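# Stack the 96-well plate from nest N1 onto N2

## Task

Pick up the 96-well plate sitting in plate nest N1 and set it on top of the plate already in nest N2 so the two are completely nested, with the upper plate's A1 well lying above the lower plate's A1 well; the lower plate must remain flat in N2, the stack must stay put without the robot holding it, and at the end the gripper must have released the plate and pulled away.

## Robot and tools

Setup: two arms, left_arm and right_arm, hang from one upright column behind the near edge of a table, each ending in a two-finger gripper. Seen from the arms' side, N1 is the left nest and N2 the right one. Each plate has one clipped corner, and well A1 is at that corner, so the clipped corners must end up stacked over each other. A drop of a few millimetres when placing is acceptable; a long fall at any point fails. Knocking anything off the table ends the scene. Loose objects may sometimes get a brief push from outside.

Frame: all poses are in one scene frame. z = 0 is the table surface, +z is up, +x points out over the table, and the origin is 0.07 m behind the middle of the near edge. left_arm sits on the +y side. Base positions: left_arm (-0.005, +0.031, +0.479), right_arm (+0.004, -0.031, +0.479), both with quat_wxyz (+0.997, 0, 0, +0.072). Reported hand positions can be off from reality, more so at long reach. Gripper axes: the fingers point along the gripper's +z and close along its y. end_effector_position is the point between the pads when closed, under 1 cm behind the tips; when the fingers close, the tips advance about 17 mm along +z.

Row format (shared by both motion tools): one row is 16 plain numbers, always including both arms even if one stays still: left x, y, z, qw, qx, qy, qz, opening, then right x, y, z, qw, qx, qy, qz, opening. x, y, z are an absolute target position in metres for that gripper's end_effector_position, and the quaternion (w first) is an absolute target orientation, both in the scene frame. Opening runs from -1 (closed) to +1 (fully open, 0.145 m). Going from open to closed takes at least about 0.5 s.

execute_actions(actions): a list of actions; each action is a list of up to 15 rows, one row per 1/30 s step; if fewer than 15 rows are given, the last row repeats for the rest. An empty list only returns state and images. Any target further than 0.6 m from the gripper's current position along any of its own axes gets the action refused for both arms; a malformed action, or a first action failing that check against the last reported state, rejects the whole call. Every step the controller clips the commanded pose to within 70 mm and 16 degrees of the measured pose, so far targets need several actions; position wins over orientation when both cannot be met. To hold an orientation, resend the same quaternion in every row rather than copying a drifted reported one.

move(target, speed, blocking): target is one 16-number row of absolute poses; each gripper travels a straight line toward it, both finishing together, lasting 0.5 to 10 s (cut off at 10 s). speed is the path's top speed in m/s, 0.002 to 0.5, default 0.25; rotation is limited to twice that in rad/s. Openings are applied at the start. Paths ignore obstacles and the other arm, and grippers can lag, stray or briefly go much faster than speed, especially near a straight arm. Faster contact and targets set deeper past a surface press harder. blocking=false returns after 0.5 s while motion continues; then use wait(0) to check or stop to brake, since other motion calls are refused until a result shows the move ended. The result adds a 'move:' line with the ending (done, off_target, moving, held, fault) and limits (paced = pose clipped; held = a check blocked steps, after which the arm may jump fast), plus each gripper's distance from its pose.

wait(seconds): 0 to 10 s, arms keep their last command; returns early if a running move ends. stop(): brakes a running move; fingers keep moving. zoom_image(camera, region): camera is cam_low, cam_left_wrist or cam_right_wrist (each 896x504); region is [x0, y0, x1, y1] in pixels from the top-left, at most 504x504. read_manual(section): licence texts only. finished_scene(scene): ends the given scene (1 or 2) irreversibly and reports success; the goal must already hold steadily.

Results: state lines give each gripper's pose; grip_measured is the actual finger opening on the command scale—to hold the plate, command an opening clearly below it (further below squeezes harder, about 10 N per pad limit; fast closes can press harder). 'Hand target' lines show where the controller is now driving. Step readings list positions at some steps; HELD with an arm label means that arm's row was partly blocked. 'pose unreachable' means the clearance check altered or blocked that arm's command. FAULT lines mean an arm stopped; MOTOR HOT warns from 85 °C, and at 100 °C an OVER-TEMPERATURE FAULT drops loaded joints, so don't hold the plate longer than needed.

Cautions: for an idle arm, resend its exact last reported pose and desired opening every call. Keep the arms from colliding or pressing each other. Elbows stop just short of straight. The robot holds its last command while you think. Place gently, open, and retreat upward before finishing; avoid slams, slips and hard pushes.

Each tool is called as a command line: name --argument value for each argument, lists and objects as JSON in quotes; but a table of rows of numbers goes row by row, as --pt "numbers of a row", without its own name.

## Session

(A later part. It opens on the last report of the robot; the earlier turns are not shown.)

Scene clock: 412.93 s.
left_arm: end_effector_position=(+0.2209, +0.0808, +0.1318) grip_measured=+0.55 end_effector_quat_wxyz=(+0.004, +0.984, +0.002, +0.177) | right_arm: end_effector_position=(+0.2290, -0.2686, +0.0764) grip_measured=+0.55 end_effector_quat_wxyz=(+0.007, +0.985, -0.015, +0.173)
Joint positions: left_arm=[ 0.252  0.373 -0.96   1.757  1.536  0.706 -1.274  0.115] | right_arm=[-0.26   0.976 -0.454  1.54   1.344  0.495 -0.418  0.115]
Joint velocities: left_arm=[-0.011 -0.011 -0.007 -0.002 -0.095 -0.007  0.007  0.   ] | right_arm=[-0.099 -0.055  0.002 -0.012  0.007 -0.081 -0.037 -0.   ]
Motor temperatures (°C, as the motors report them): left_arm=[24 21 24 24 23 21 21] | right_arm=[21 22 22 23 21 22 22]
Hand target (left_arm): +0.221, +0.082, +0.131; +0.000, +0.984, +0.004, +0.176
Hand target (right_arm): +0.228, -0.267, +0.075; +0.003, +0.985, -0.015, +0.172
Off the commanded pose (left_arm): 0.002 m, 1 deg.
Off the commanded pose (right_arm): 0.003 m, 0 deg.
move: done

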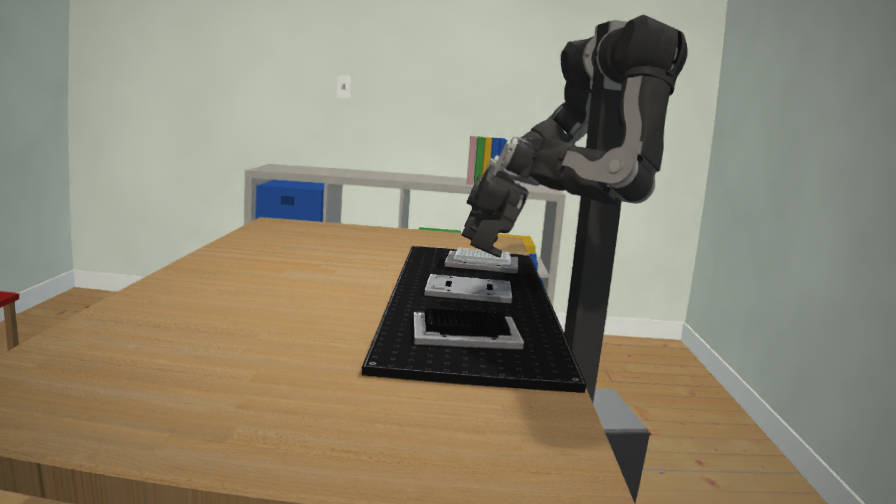

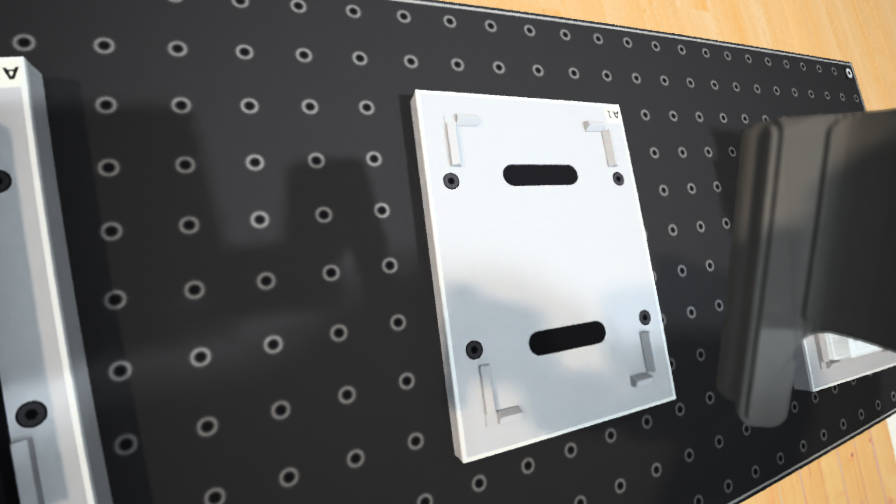

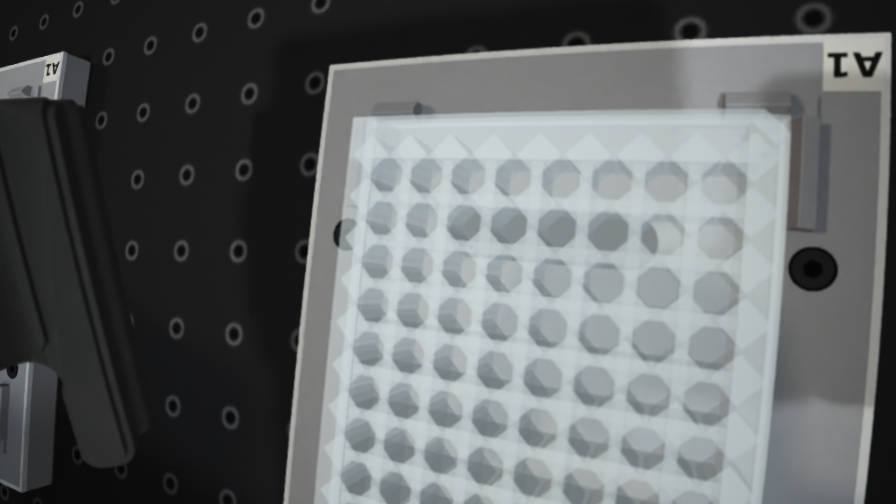

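move --target '[0.22,0.08,0.13,0.0,0.985,0.0,0.174,0.55, 0.225,-0.263,0.052,0.0027,0.9847,-0.0155,0.1736,0.55]' --speed 0.04

Scene clock: 487.13 s.
left_arm: end_effector_position=(+0.2205, +0.0793, +0.1309) grip_measured=+0.55 end_effector_quat_wxyz=(+0.004, +0.985, +0.002, +0.175) | right_arm: end_effector_position=(+0.2251, -0.2648, +0.0528) grip_measured=+0.55 end_effector_quat_wxyz=(+0.005, +0.985, -0.015, +0.173)
Joint positions: left_arm=[ 0.252  0.367 -0.962  1.751  1.536  0.706 -1.275  0.115] | right_arm=[-0.218  0.897 -0.506  1.431  1.266  0.457 -0.368  0.115]
Joint velocities: left_arm=[ 0.011 -0.011  0.017 -0.007 -0.007 -0.066  0.007 -0.   ] | right_arm=[-0.011 -0.011 -0.007  0.002 -0.066 -0.081  0.051  0.   ]
Motor temperatures (°C, as the motors report them): left_arm=[24 21 23 25 23 21 21] | right_arm=[21 22 23 23 21 22 22]
Hand target (left_arm): +0.220, +0.080, +0.130; +0.000, +0.985, +0.000, +0.174
Hand target (right_arm): +0.225, -0.263, +0.052; +0.002, +0.985, -0.015, +0.173
Off the commanded pose (left_arm): 0.001 m, 1 deg.
Off the commanded pose (right_arm): 0.002 m, 0 deg.
move: done

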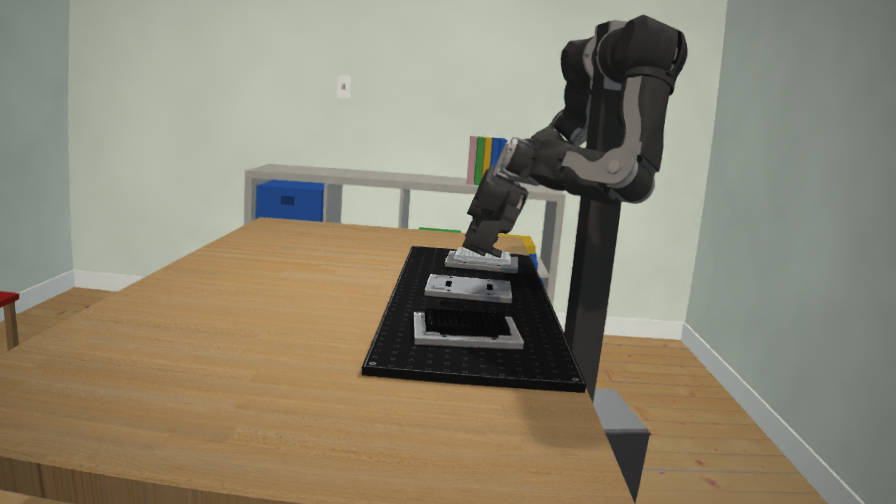

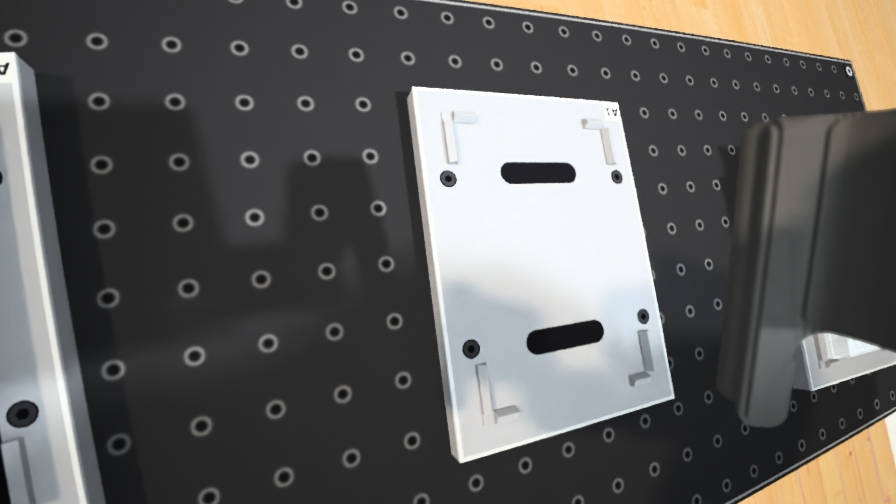

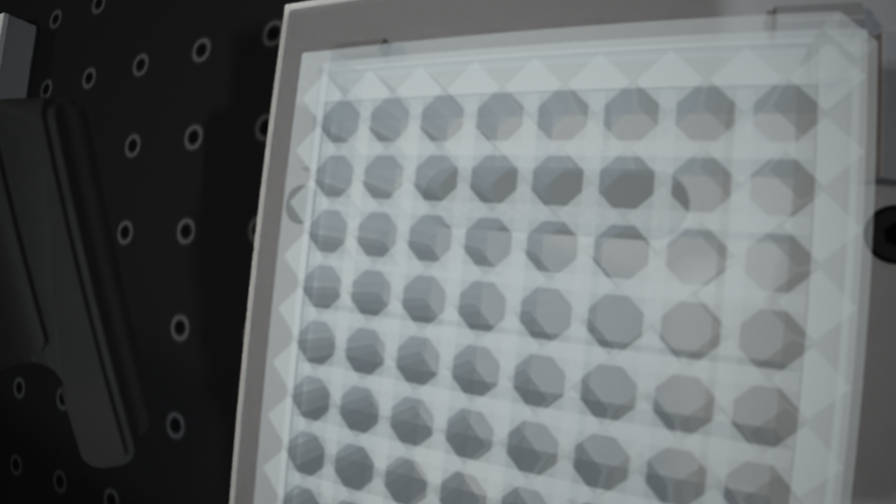

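move --target '[0.22,0.08,0.13,0.0,0.985,0.0,0.174,0.55, 0.224,-0.2612,0.0415,0.0027,0.9847,-0.0155,0.1736,0.55]' --speed 0.015

Scene clock: 515.47 s.
left_arm: end_effector_position=(+0.2205, +0.0793, +0.1309) grip_measured=+0.55 end_effector_quat_wxyz=(+0.004, +0.985, +0.002, +0.175) | right_arm: end_effector_position=(+0.2244, -0.2631, +0.0425) grip_measured=+0.55 end_effector_quat_wxyz=(+0.006, +0.985, -0.016, +0.174)
Joint positions: left_arm=[ 0.252  0.367 -0.962  1.751  1.536  0.706 -1.275  0.115] | right_arm=[-0.198  0.857 -0.521  1.377  1.229  0.444 -0.345  0.115]
Joint velocities: left_arm=[-0.077 -0.033  0.022 -0.012  0.066 -0.051 -0.007  0.   ] | right_arm=[-0.055  0.033  0.007  0.002 -0.095  0.066 -0.007  0.   ]
Motor temperatures (°C, as the motors report them): left_arm=[24 21 23 25 23 21 21] | right_arm=[21 22 22 23 21 22 22]
Hand target (left_arm): +0.220, +0.080, +0.130; +0.000, +0.985, -0.000, +0.174
Hand target (right_arm): +0.224, -0.261, +0.041; +0.003, +0.985, -0.015, +0.173
Off the commanded pose (left_arm): 0.001 m, 1 deg.
Off the commanded pose (right_arm): 0.002 m, 0 deg.
move: done

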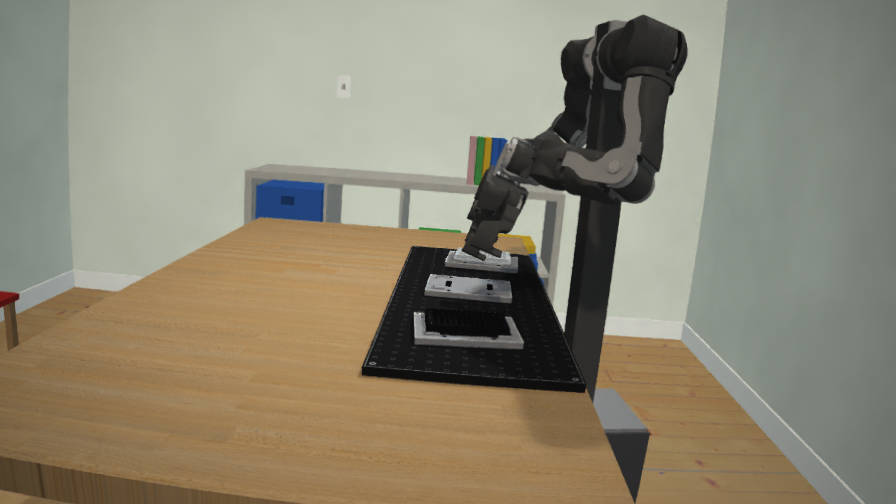

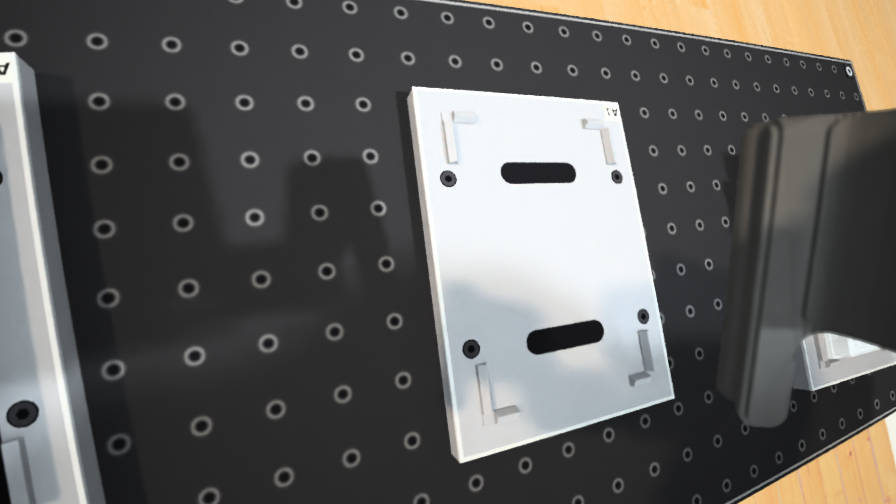

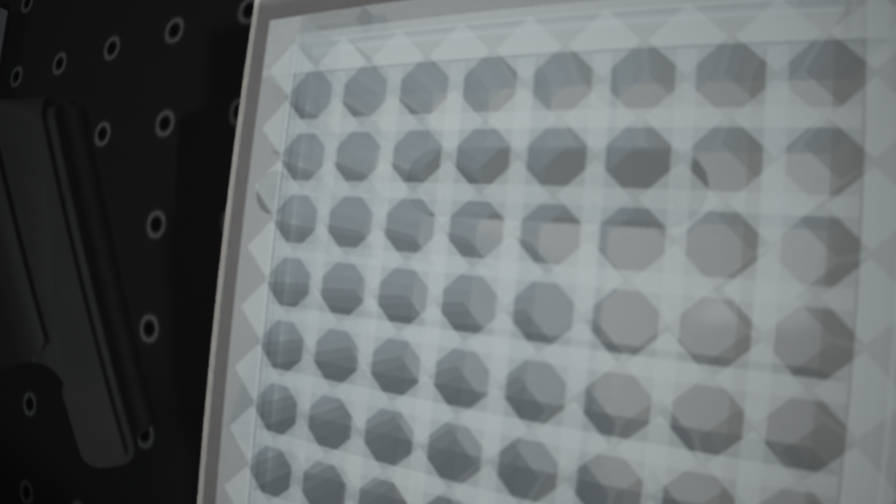

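zoom_image --camera "cam_low" --region '[430, 210, 550, 285]'

Region (430, 210, 550, 285) of cam_low's 896x504 image, scaled by 4.200, with more detail than that image has; it fills the top 315 rows of this view, and the rest is white.

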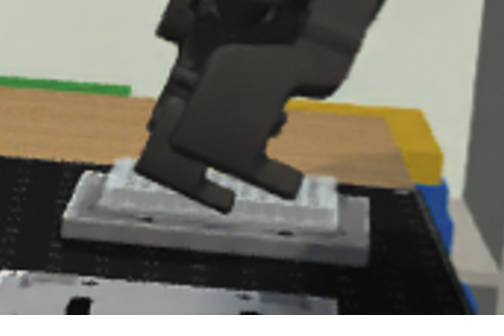

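execute_actions --actions '[[[0.22,0.08,0.13,0.0,0.985,0.0,0.174,0.55, 0.224,-0.2612,0.0415,0.0027,0.9847,-0.0155,0.1736,0.52],[0.22,0.08,0.13,0.0,0.985,0.0,0.174,0.55, 0.224,-0.2612,0.0415,0.0027,0.9847,-0.0155,0.1736,0.49],[0.22,0.08,0.13,0.0,0.985,0.0,0.174,0.55, 0.224,-0.2612,0.0415,0.0027,0.9847,-0.0155,0.1736,0.46],[0.22,0.08,0.13,0.0,0.985,0.0,0.174,0.55, 0.224,-0.2612,0.0415,0.0027,0.9847,-0.0155,0.1736,0.43],[0.22,0.08,0.13,0.0,0.985,0.0,0.174,0.55, 0.224,-0.2612,0.0415,0.0027,0.9847,-0.0155,0.1736,0.40],[0.22,0.08,0.13,0.0,0.985,0.0,0.174,0.55, 0.224,-0.2612,0.0415,0.0027,0.9847,-0.0155,0.1736,0.37],[0.22,0.08,0.13,0.0,0.985,0.0,0.174,0.55, 0.224,-0.2612,0.0415,0.0027,0.9847,-0.0155,0.1736,0.34],[0.22,0.08,0.13,0.0,0.985,0.0,0.174,0.55, 0.224,-0.2612,0.0415,0.0027,0.9847,-0.0155,0.1736,0.31],[0.22,0.08,0.13,0.0,0.985,0.0,0.174,0.55, 0.224,-0.2612,0.0415,0.0027,0.9847,-0.0155,0.1736,0.28],[0.22,0.08,0.13,0.0,0.985,0.0,0.174,0.55, 0.224,-0.2612,0.0415,0.0027,0.9847,-0.0155,0.1736,0.25],[0.22,0.08,0.13,0.0,0.985,0.0,0.174,0.55, 0.224,-0.2612,0.0415,0.0027,0.9847,-0.0155,0.1736,0.22],[0.22,0.08,0.13,0.0,0.985,0.0,0.174,0.55, 0.224,-0.2612,0.0415,0.0027,0.9847,-0.0155,0.1736,0.20],[0.22,0.08,0.13,0.0,0.985,0.0,0.174,0.55, 0.224,-0.2612,0.0415,0.0027,0.9847,-0.0155,0.1736,0.18],[0.22,0.08,0.13,0.0,0.985,0.0,0.174,0.55, 0.224,-0.2612,0.0415,0.0027,0.9847,-0.0155,0.1736,0.16],[0.22,0.08,0.13,0.0,0.985,0.0,0.174,0.55, 0.224,-0.2612,0.0415,0.0027,0.9847,-0.0155,0.1736,0.14]],[[0.22,0.08,0.13,0.0,0.985,0.0,0.174,0.55, 0.224,-0.2612,0.0415,0.0027,0.9847,-0.0155,0.1736,0.12],[0.22,0.08,0.13,0.0,0.985,0.0,0.174,0.55, 0.224,-0.2612,0.0415,0.0027,0.9847,-0.0155,0.1736,0.10],[0.22,0.08,0.13,0.0,0.985,0.0,0.174,0.55, 0.224,-0.2612,0.0415,0.0027,0.9847,-0.0155,0.1736,0.08],[0.22,0.08,0.13,0.0,0.985,0.0,0.174,0.55, 0.224,-0.2612,0.0415,0.0027,0.9847,-0.0155,0.1736,0.06],[0.22,0.08,0.13,0.0,0.985,0.0,0.174,0.55, 0.224,-0.2612,0.0415,0.0027,0.9847,-0.0155,0.1736,0.04],[0.22,0.08,0.13,0.0,0.985,0.0,0.174,0.55, 0.224,-0.2612,0.0415,0.0027,0.9847,-0.0155,0.1736,0.02],[0.22,0.08,0.13,0.0,0.985,0.0,0.174,0.55, 0.224,-0.2612,0.0415,0.0027,0.9847,-0.0155,0.1736,0.0],[0.22,0.08,0.13,0.0,0.985,0.0,0.174,0.55, 0.224,-0.2612,0.0415,0.0027,0.9847,-0.0155,0.1736,-0.03],[0.22,0.08,0.13,0.0,0.985,0.0,0.174,0.55, 0.224,-0.2612,0.0415,0.0027,0.9847,-0.0155,0.1736,-0.06],[0.22,0.08,0.13,0.0,0.985,0.0,0.174,0.55, 0.224,-0.2612,0.0415,0.0027,0.9847,-0.0155,0.1736,-0.09],[0.22,0.08,0.13,0.0,0.985,0.0,0.174,0.55, 0.224,-0.2612,0.0415,0.0027,0.9847,-0.0155,0.1736,-0.12],[0.22,0.08,0.13,0.0,0.985,0.0,0.174,0.55, 0.224,-0.2612,0.0415,0.0027,0.9847,-0.0155,0.1736,-0.15],[0.22,0.08,0.13,0.0,0.985,0.0,0.174,0.55, 0.224,-0.2612,0.0415,0.0027,0.9847,-0.0155,0.1736,-0.18],[0.22,0.08,0.13,0.0,0.985,0.0,0.174,0.55, 0.224,-0.2612,0.0415,0.0027,0.9847,-0.0155,0.1736,-0.20],[0.22,0.08,0.13,0.0,0.985,0.0,0.174,0.55, 0.224,-0.2612,0.0415,0.0027,0.9847,-0.0155,0.1736,-0.22]]]'

Scene clock: 569.53 s.
left_arm: end_effector_position=(+0.2205, +0.0793, +0.1309) grip_measured=+0.55 end_effector_quat_wxyz=(+0.004, +0.985, +0.002, +0.175) | right_arm: end_effector_position=(+0.2245, -0.2631, +0.0425) grip_measured=+0.10 end_effector_quat_wxyz=(+0.006, +0.985, -0.016, +0.174)
Joint positions: left_arm=[ 0.252  0.367 -0.962  1.751  1.536  0.706 -1.275  0.115] | right_arm=[-0.198  0.857 -0.521  1.377  1.228  0.443 -0.345  0.083]
Joint velocities: left_arm=[-0.055  0.011 -0.002  0.012  0.051  0.007 -0.066 -0.   ] | right_arm=[-0.121  0.011  0.012 -0.007 -0.022  0.022  0.037 -0.   ]
Motor temperatures (°C, as the motors report them): left_arm=[24 21 22 25 23 21 21] | right_arm=[21 22 22 23 21 22 22]
Hand target (left_arm): +0.220, +0.080, +0.130; +0.000, +0.985, +0.000, +0.174
Hand target (right_arm): +0.224, -0.261, +0.041; +0.003, +0.985, -0.016, +0.174
Off the commanded pose (left_arm): 0.001 m, 1 deg.
Off the commanded pose (right_arm): 0.002 m, 0 deg.
Step readings (end_effector_position; steps 1 to 15: 1st action; 16 to 30: 2nd action):
0: left_arm (+0.2205, +0.0793, +0.1309) | right_arm (+0.2244, -0.2631, +0.0425)
1: left_arm (+0.2205, +0.0793, +0.1309) | right_arm (+0.2244, -0.2631, +0.0425)
2: left_arm (+0.2205, +0.0793, +0.1309) | right_arm (+0.2244, -0.2631, +0.0425)
4: left_arm (+0.2205, +0.0793, +0.1309) | right_arm (+0.2244, -0.2631, +0.0425)
8: left_arm (+0.2205, +0.0793, +0.1309) | right_arm (+0.2245, -0.2631, +0.0425)
15: left_arm (+0.2205, +0.0793, +0.1309) | right_arm (+0.2245, -0.2631, +0.0425)
16: left_arm (+0.2205, +0.0793, +0.1309) | right_arm (+0.2245, -0.2631, +0.0425)
17: left_arm (+0.2205, +0.0793, +0.1309) | right_arm (+0.2245, -0.2631, +0.0425)
19: left_arm (+0.2205, +0.0793, +0.1309) | right_arm (+0.2245, -0.2631, +0.0425)
23: left_arm (+0.2205, +0.0793, +0.1309) | right_arm (+0.2245, -0.2631, +0.0425)
30: end_effector_position above

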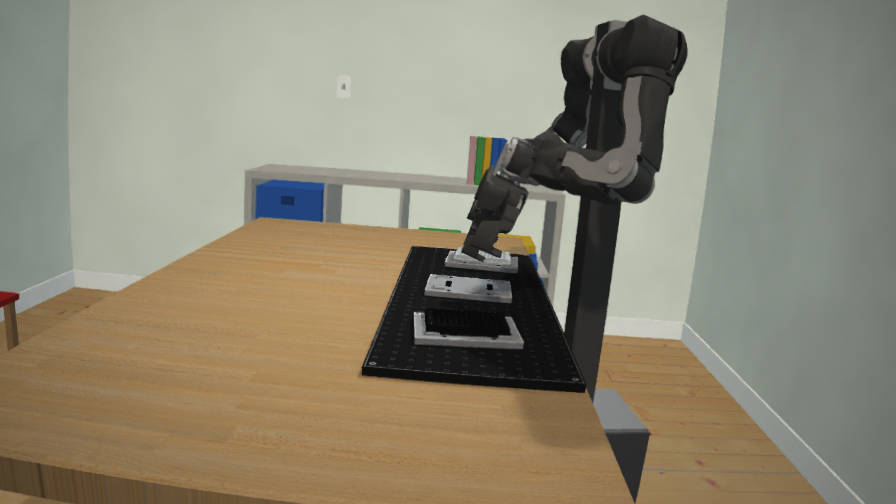

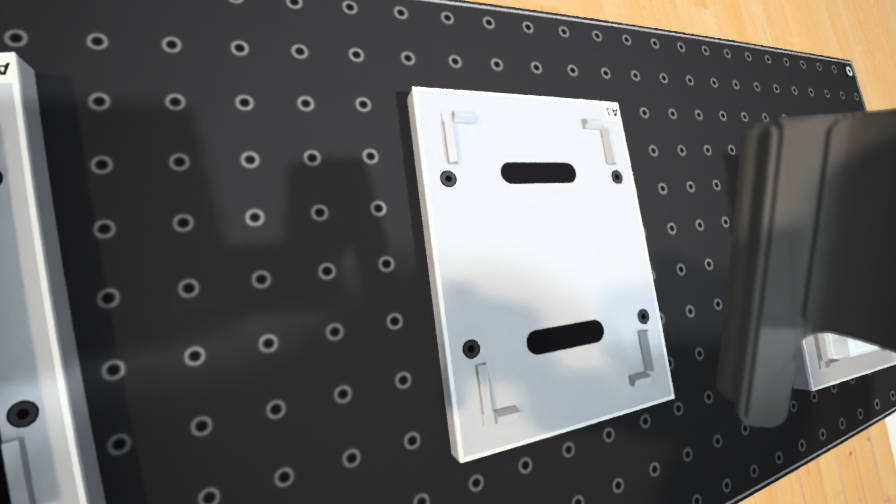

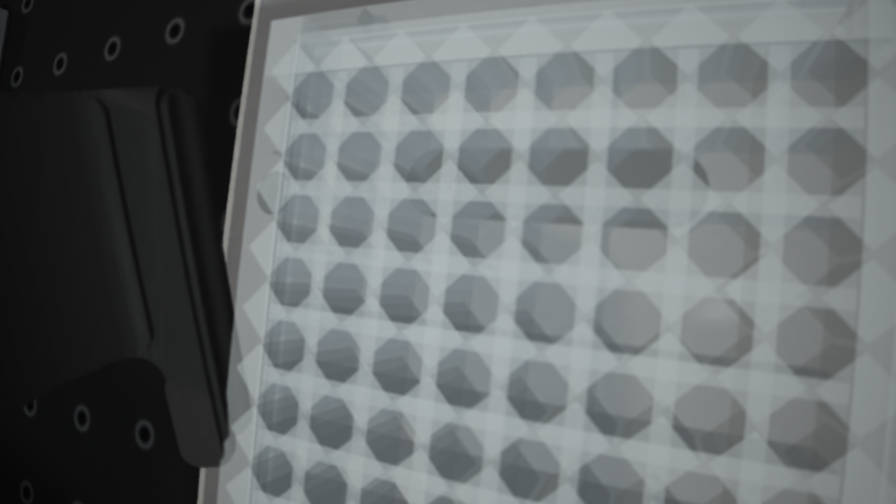

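wait --seconds 0.5

Scene clock: 573.33 s.
left_arm: end_effector_position=(+0.2205, +0.0793, +0.1309) grip_measured=+0.55 end_effector_quat_wxyz=(+0.004, +0.985, +0.002, +0.175) | right_arm: end_effector_position=(+0.2245, -0.2631, +0.0425) grip_measured=+0.10 end_effector_quat_wxyz=(+0.006, +0.985, -0.016, +0.174)
Joint positions: left_arm=[ 0.252  0.367 -0.962  1.751  1.536  0.706 -1.275  0.115] | right_arm=[-0.198  0.857 -0.521  1.377  1.228  0.443 -0.345  0.083]
Joint velocities: left_arm=[-0.055  0.055 -0.002  0.032  0.022  0.081  0.022 -0.   ] | right_arm=[-0.077  0.011 -0.007 -0.007 -0.051 -0.037 -0.037  0.   ]
Motor temperatures (°C, as the motors report them): left_arm=[24 21 22 25 23 21 21] | right_arm=[21 22 22 23 21 22 22]
Hand target (left_arm): +0.220, +0.080, +0.130; +0.000, +0.985, -0.000, +0.174
Hand target (right_arm): +0.224, -0.261, +0.041; +0.003, +0.985, -0.016, +0.174
Off the commanded pose (left_arm): 0.001 m, 1 deg.
Off the commanded pose (right_arm): 0.002 m, 0 deg.
wait: 0.50 s; at rest from the start

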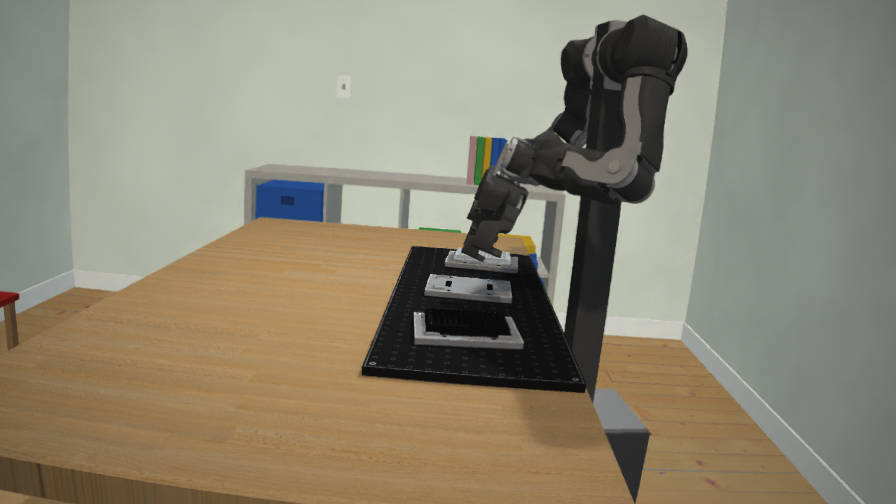

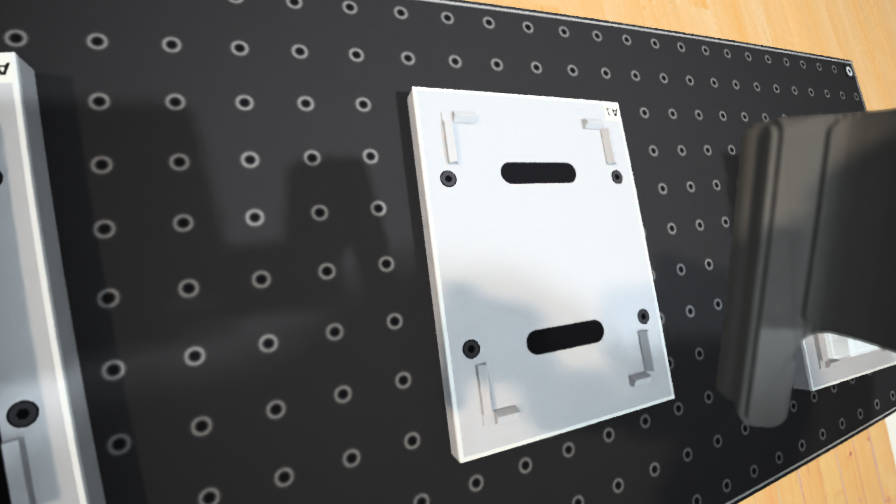

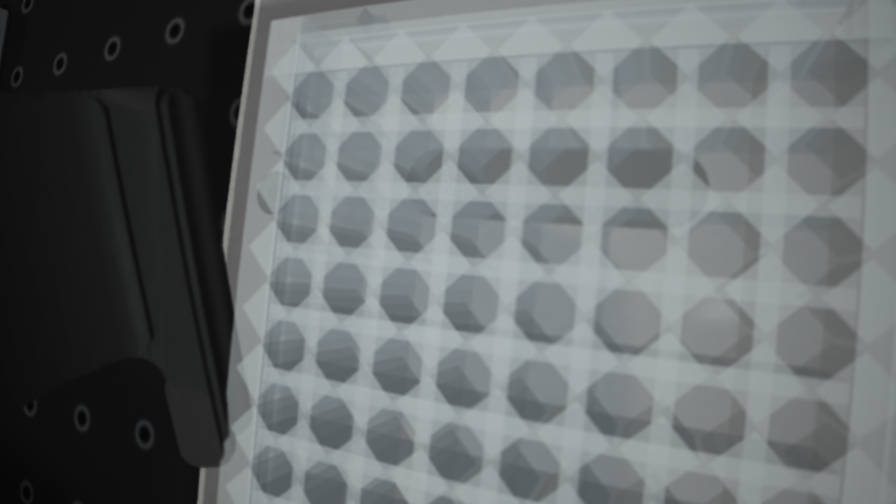

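move --target '[0.22,0.08,0.13,0.0,0.985,0.0,0.174,0.55, 0.224,-0.2622,0.075,0.0027,0.9847,-0.0155,0.1736,-0.22]' --speed 0.03

Scene clock: 582.60 s.
left_arm: end_effector_position=(+0.2205, +0.0793, +0.1309) grip_measured=+0.55 end_effector_quat_wxyz=(+0.004, +0.985, +0.002, +0.175) | right_arm: end_effector_position=(+0.2249, -0.2607, +0.0749) grip_measured=+0.10 end_effector_quat_wxyz=(+0.000, +0.984, -0.015, +0.176)
Joint positions: left_arm=[ 0.252  0.367 -0.962  1.751  1.536  0.706 -1.275  0.115] | right_arm=[-0.277  0.962 -0.454  1.561  1.339  0.477 -0.428  0.083]
Joint velocities: left_arm=[ 0.033 -0.099  0.007 -0.012 -0.066  0.007 -0.066  0.   ] | right_arm=[-0.033  0.033 -0.007  0.002  0.022  0.051  0.037 -0.   ]
Motor temperatures (°C, as the motors report them): left_arm=[24 21 22 25 23 21 21] | right_arm=[21 22 22 23 21 22 22]
Hand target (left_arm): +0.220, +0.080, +0.130; +0.000, +0.985, -0.000, +0.174
Hand target (right_arm): +0.224, -0.262, +0.075; +0.003, +0.985, -0.016, +0.174
Off the commanded pose (left_arm): 0.001 m, 1 deg.
Off the commanded pose (right_arm): 0.002 m, 0 deg.
move: done

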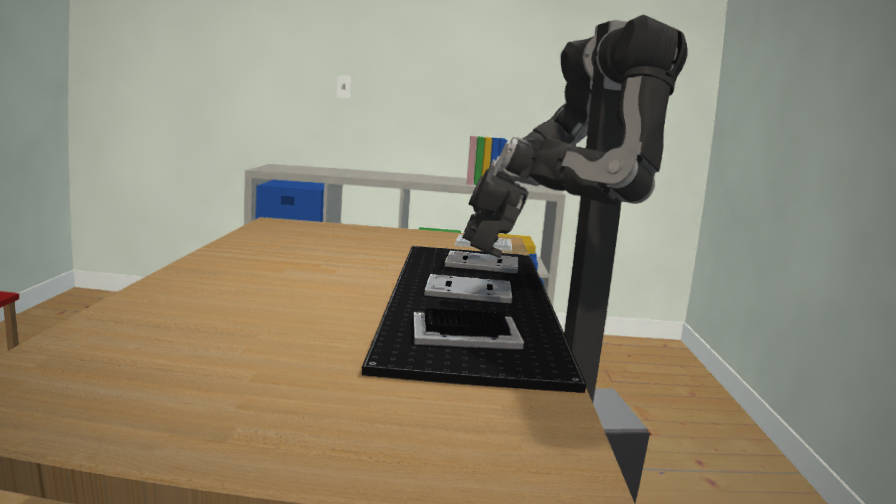

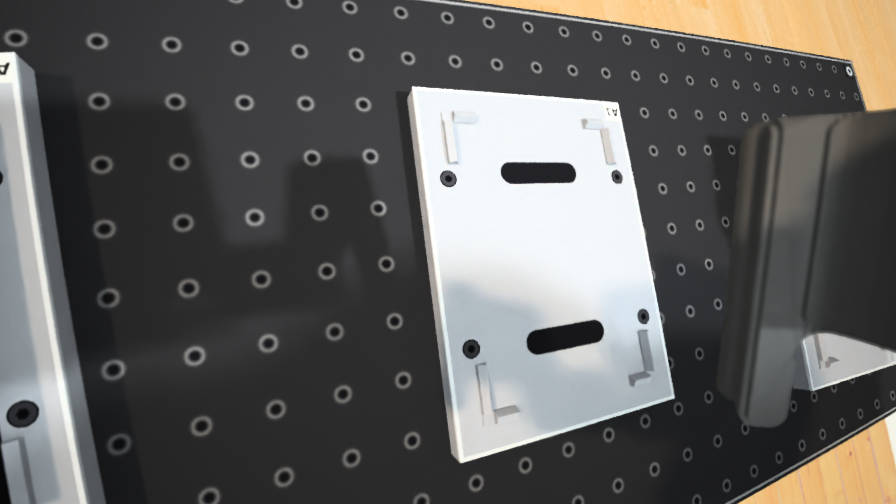

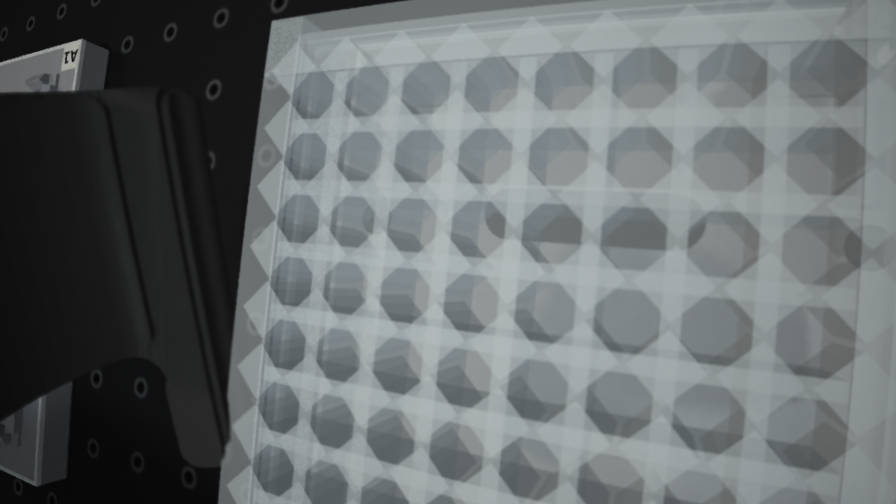

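move --target '[0.21,0.15,0.115,0.149,0.973,0.031,0.173,0.55, 0.2535,-0.024,0.075,-0.0008,0.9848,0.0047,0.1736,-0.22]' --speed 0.08

Scene clock: 614.83 s.
left_arm: end_effector_position=(+0.2088, +0.1484, +0.1142) grip_measured=+0.55 end_effector_quat_wxyz=(+0.147, +0.974, +0.027, +0.169) | right_arm: end_effector_position=(+0.2545, -0.0224, +0.0733) grip_measured=+0.10 end_effector_quat_wxyz=(-0.005, +0.984, +0.001, +0.177)
Joint positions: left_arm=[ 0.2    0.791 -0.889  1.726  1.541  0.624 -0.558  0.115] | right_arm=[ 0.133  0.155 -0.732  1.401  1.201  0.6   -1.069  0.083]
Joint velocities: left_arm=[-0.011  0.011  0.012 -0.017 -0.022 -0.007 -0.007 -0.   ] | right_arm=[-0.055 -0.033  0.012  0.002 -0.022  0.022 -0.037 -0.   ]
Motor temperatures (°C, as the motors report them): left_arm=[24 21 22 25 23 21 21] | right_arm=[21 23 23 23 21 22 22]
Hand target (left_arm): +0.209, +0.148, +0.114; +0.149, +0.974, +0.028, +0.171
Hand target (right_arm): +0.254, -0.025, +0.072; -0.000, +0.984, +0.000, +0.176
Off the commanded pose (left_arm): 0.002 m, 1 deg.
Off the commanded pose (right_arm): 0.003 m, 1 deg.
move: done

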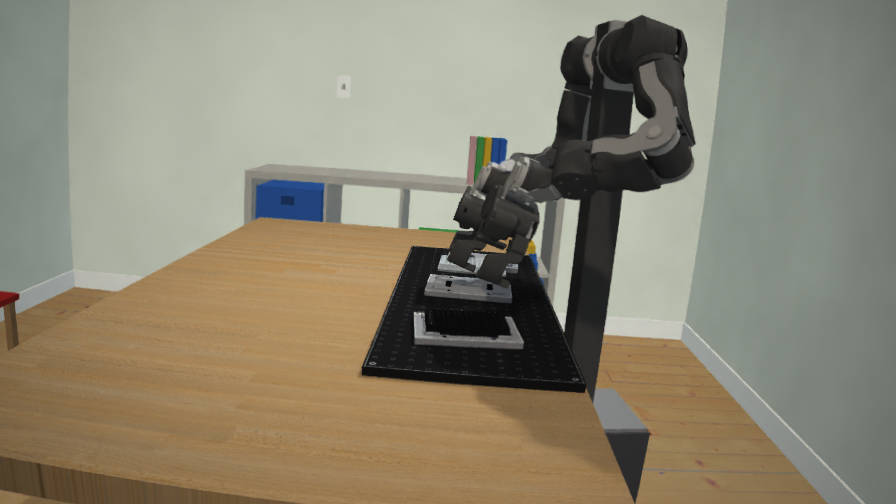

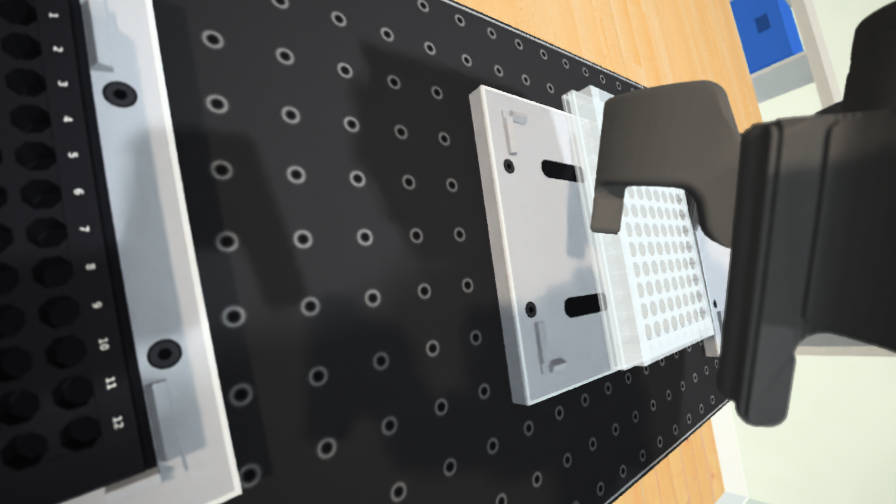

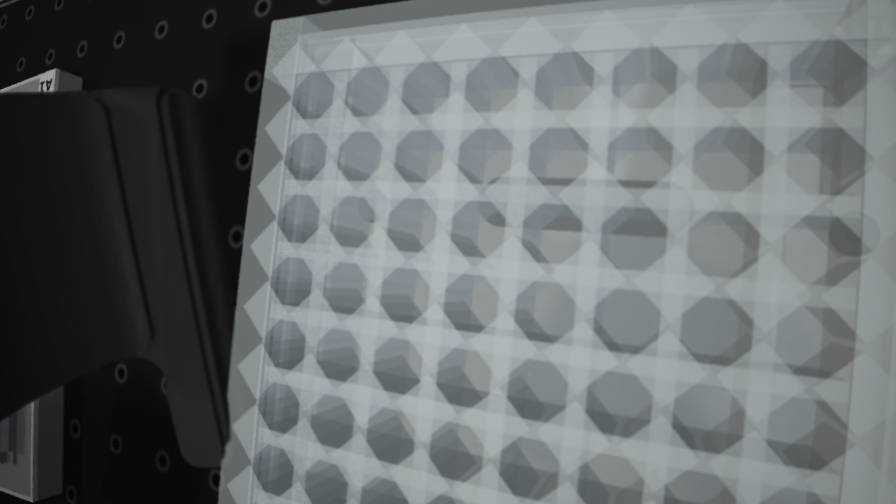

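zoom_image --camera "cam_right_wrist" --region '[440, 130, 896, 330]'

zoom_image --camera "cam_left_wrist" --region '[450, 70, 750, 420]'

Region (440, 130, 896, 330) of cam_right_wrist's 896x504 image, scaled by 1.105, with more detail than that image has; it fills the top 221 rows of this view, and the rest is white.

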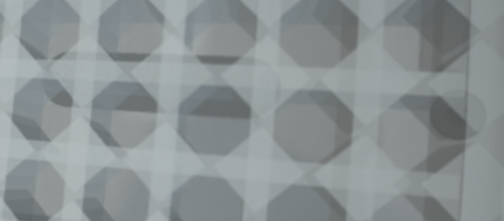

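Region (450, 70, 750, 420) of cam_left_wrist's 896x504 image, scaled by 1.440, with more detail than that image has; it fills the left 432 columns of this view, and the rest is white.

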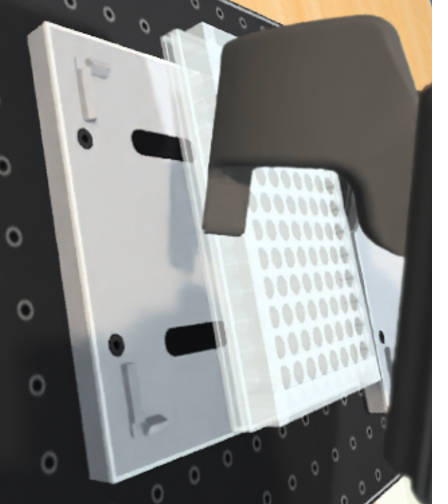

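move --target '[0.21,0.15,0.115,0.149,0.973,0.031,0.173,0.55, 0.258,-0.0255,0.056,-0.0008,0.9848,0.0047,0.1736,-0.22]' --speed 0.02

Scene clock: 721.10 s.
left_arm: end_effector_position=(+0.2094, +0.1498, +0.1144) grip_measured=+0.55 end_effector_quat_wxyz=(+0.146, +0.974, +0.029, +0.172) | right_arm: end_effector_position=(+0.2580, -0.0267, +0.0566) grip_measured=+0.10 end_effector_quat_wxyz=(+0.001, +0.985, +0.005, +0.173)
Joint positions: left_arm=[ 0.2    0.795 -0.889  1.726  1.541  0.618 -0.557  0.115] | right_arm=[ 0.16   0.153 -0.748  1.299  1.174  0.573 -0.994  0.083]
Joint velocities: left_arm=[ 0.033 -0.077  0.002  0.012 -0.022 -0.022  0.007 -0.   ] | right_arm=[ 0.011 -0.099 -0.007  0.002  0.007 -0.081  0.007 -0.   ]
Motor temperatures (°C, as the motors report them): left_arm=[24 21 23 24 23 22 21] | right_arm=[22 21 22 24 21 22 22]
Hand target (left_arm): +0.210, +0.150, +0.115; +0.149, +0.973, +0.031, +0.173
Hand target (right_arm): +0.258, -0.026, +0.056; -0.001, +0.985, +0.005, +0.174
Off the commanded pose (left_arm): 0.001 m, 0 deg.
Off the commanded pose (right_arm): 0.001 m, 0 deg.
move: done

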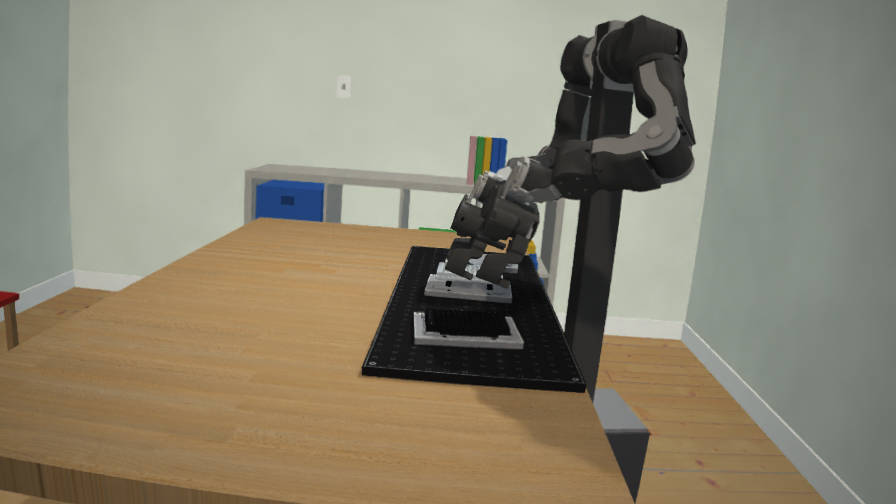

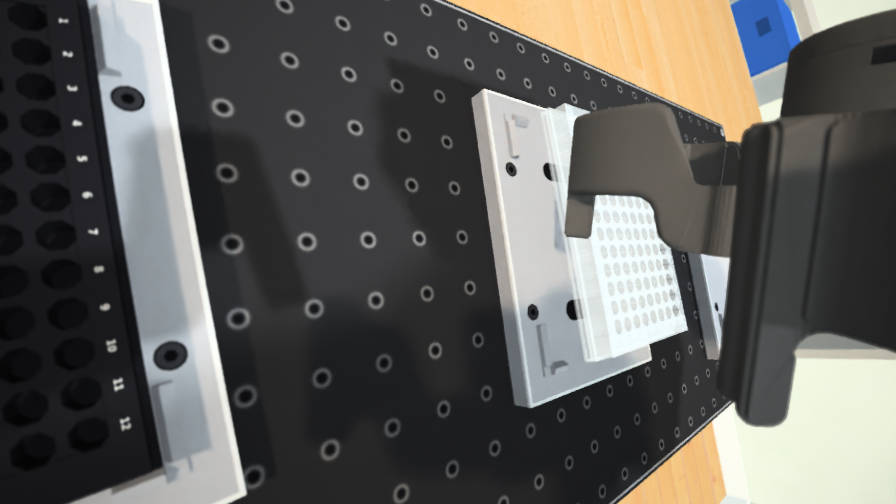

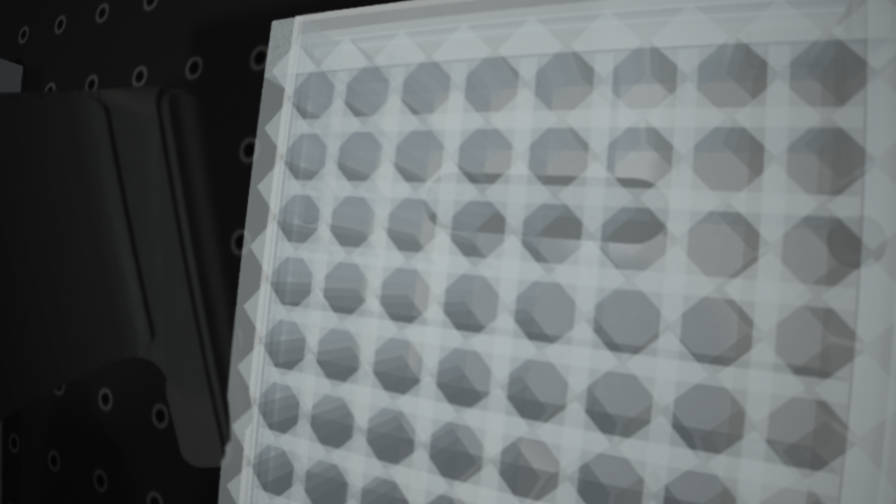

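zoom_image --camera "cam_right_wrist" --region '[400, 140, 700, 280]'

zoom_image --camera "cam_right_wrist" --region '[700, 0, 896, 300]'

zoom_image --camera "cam_left_wrist" --region '[460, 80, 740, 420]'

Region (400, 140, 700, 280) of cam_right_wrist's 896x504 image, scaled by 1.680, with more detail than that image has; it fills the top 235 rows of this view, and the rest is white.

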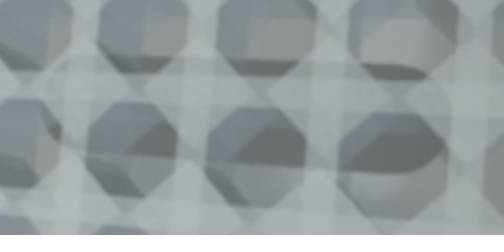

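Region (700, 0, 896, 300) of cam_right_wrist's 896x504 image, scaled by 1.680, with more detail than that image has; it fills the left 329 columns of this view, and the rest is white.

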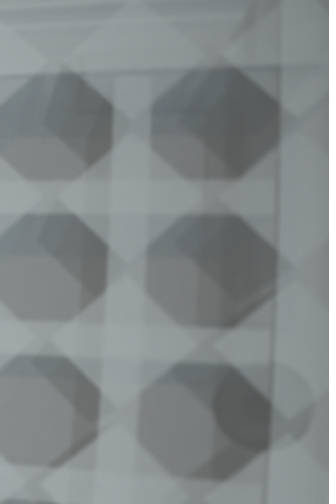

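Region (460, 80, 740, 420) of cam_left_wrist's 896x504 image, scaled by 1.482, with more detail than that image has; it fills the left 415 columns of this view, and the rest is white.

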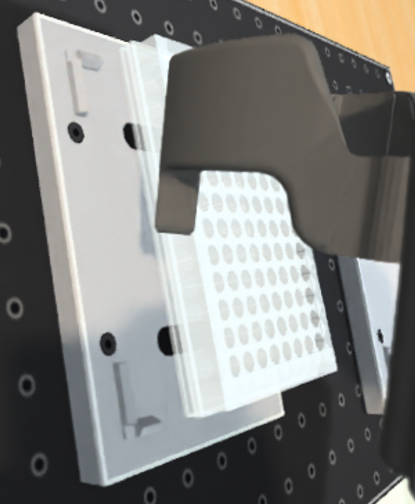

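move --target '[0.21,0.15,0.115,0.149,0.973,0.031,0.173,0.55, 0.258,-0.021,0.054,-0.0008,0.9848,0.0047,0.1736,-0.22]' --speed 0.01

Scene clock: 786.27 s.
left_arm: end_effector_position=(+0.2094, +0.1498, +0.1145) grip_measured=+0.55 end_effector_quat_wxyz=(+0.147, +0.974, +0.029, +0.172) | right_arm: end_effector_position=(+0.2578, -0.0220, +0.0544) grip_measured=+0.10 end_effector_quat_wxyz=(+0.001, +0.985, +0.004, +0.173)
Joint positions: left_arm=[ 0.2    0.795 -0.889  1.726  1.541  0.617 -0.556  0.115] | right_arm=[ 0.166  0.132 -0.751  1.273  1.162  0.565 -0.989  0.083]
Joint velocities: left_arm=[-0.077  0.033  0.002  0.027 -0.037 -0.037 -0.022 -0.   ] | right_arm=[ 0.055 -0.055  0.002 -0.002 -0.022 -0.007  0.022 -0.   ]
Motor temperatures (°C, as the motors report them): left_arm=[24 21 23 25 23 22 21] | right_arm=[22 21 22 24 21 22 22]
Hand target (left_arm): +0.210, +0.150, +0.115; +0.149, +0.973, +0.031, +0.173
Hand target (right_arm): +0.258, -0.021, +0.054; -0.001, +0.985, +0.005, +0.174
Off the commanded pose (left_arm): 0.001 m, 0 deg.
Off the commanded pose (right_arm): 0.001 m, 0 deg.
move: done

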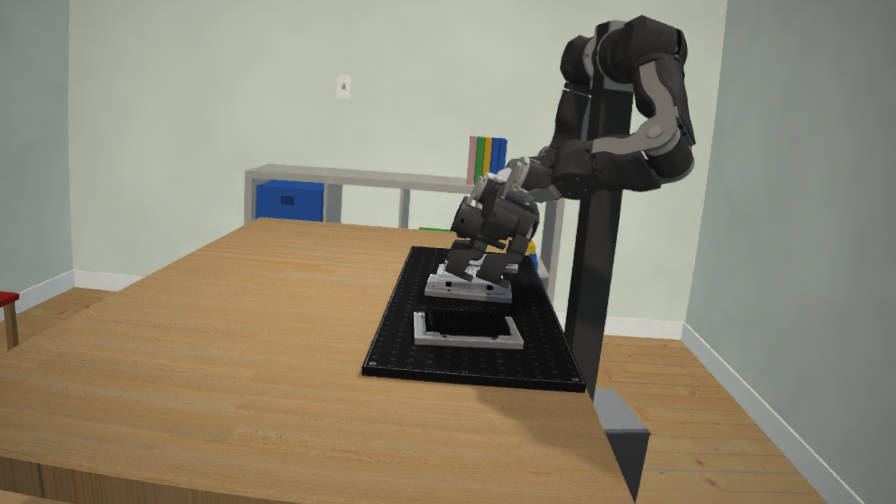

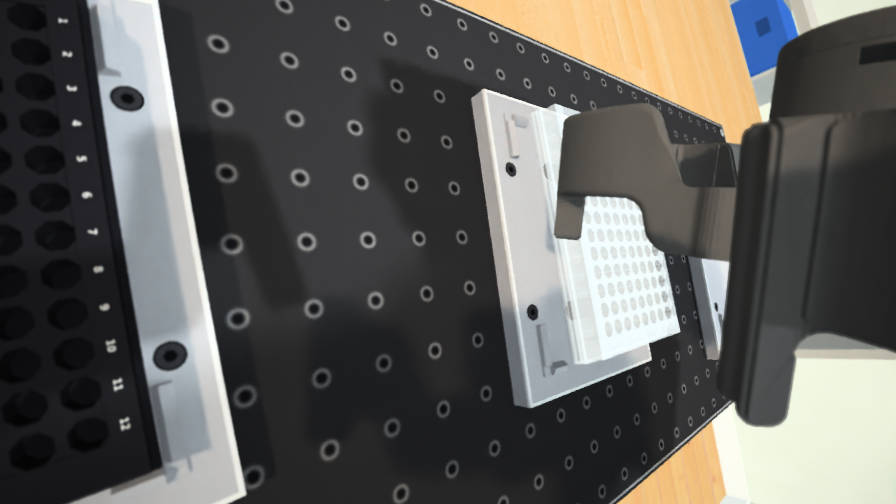

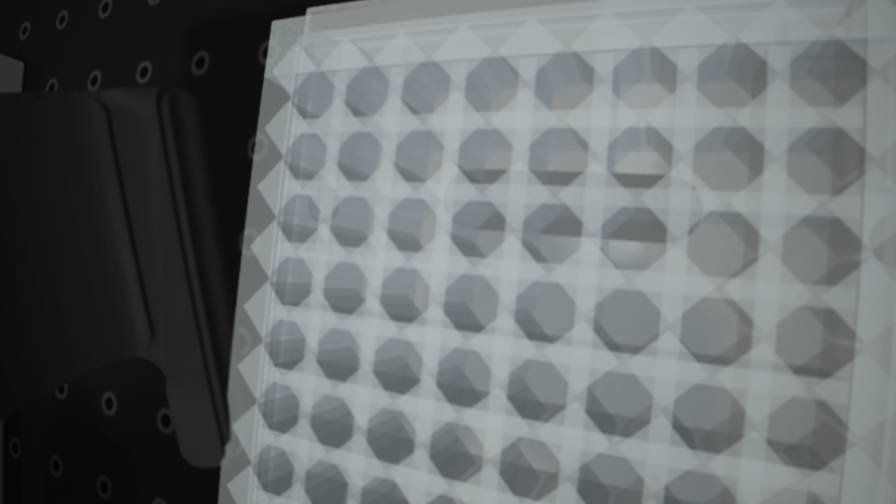

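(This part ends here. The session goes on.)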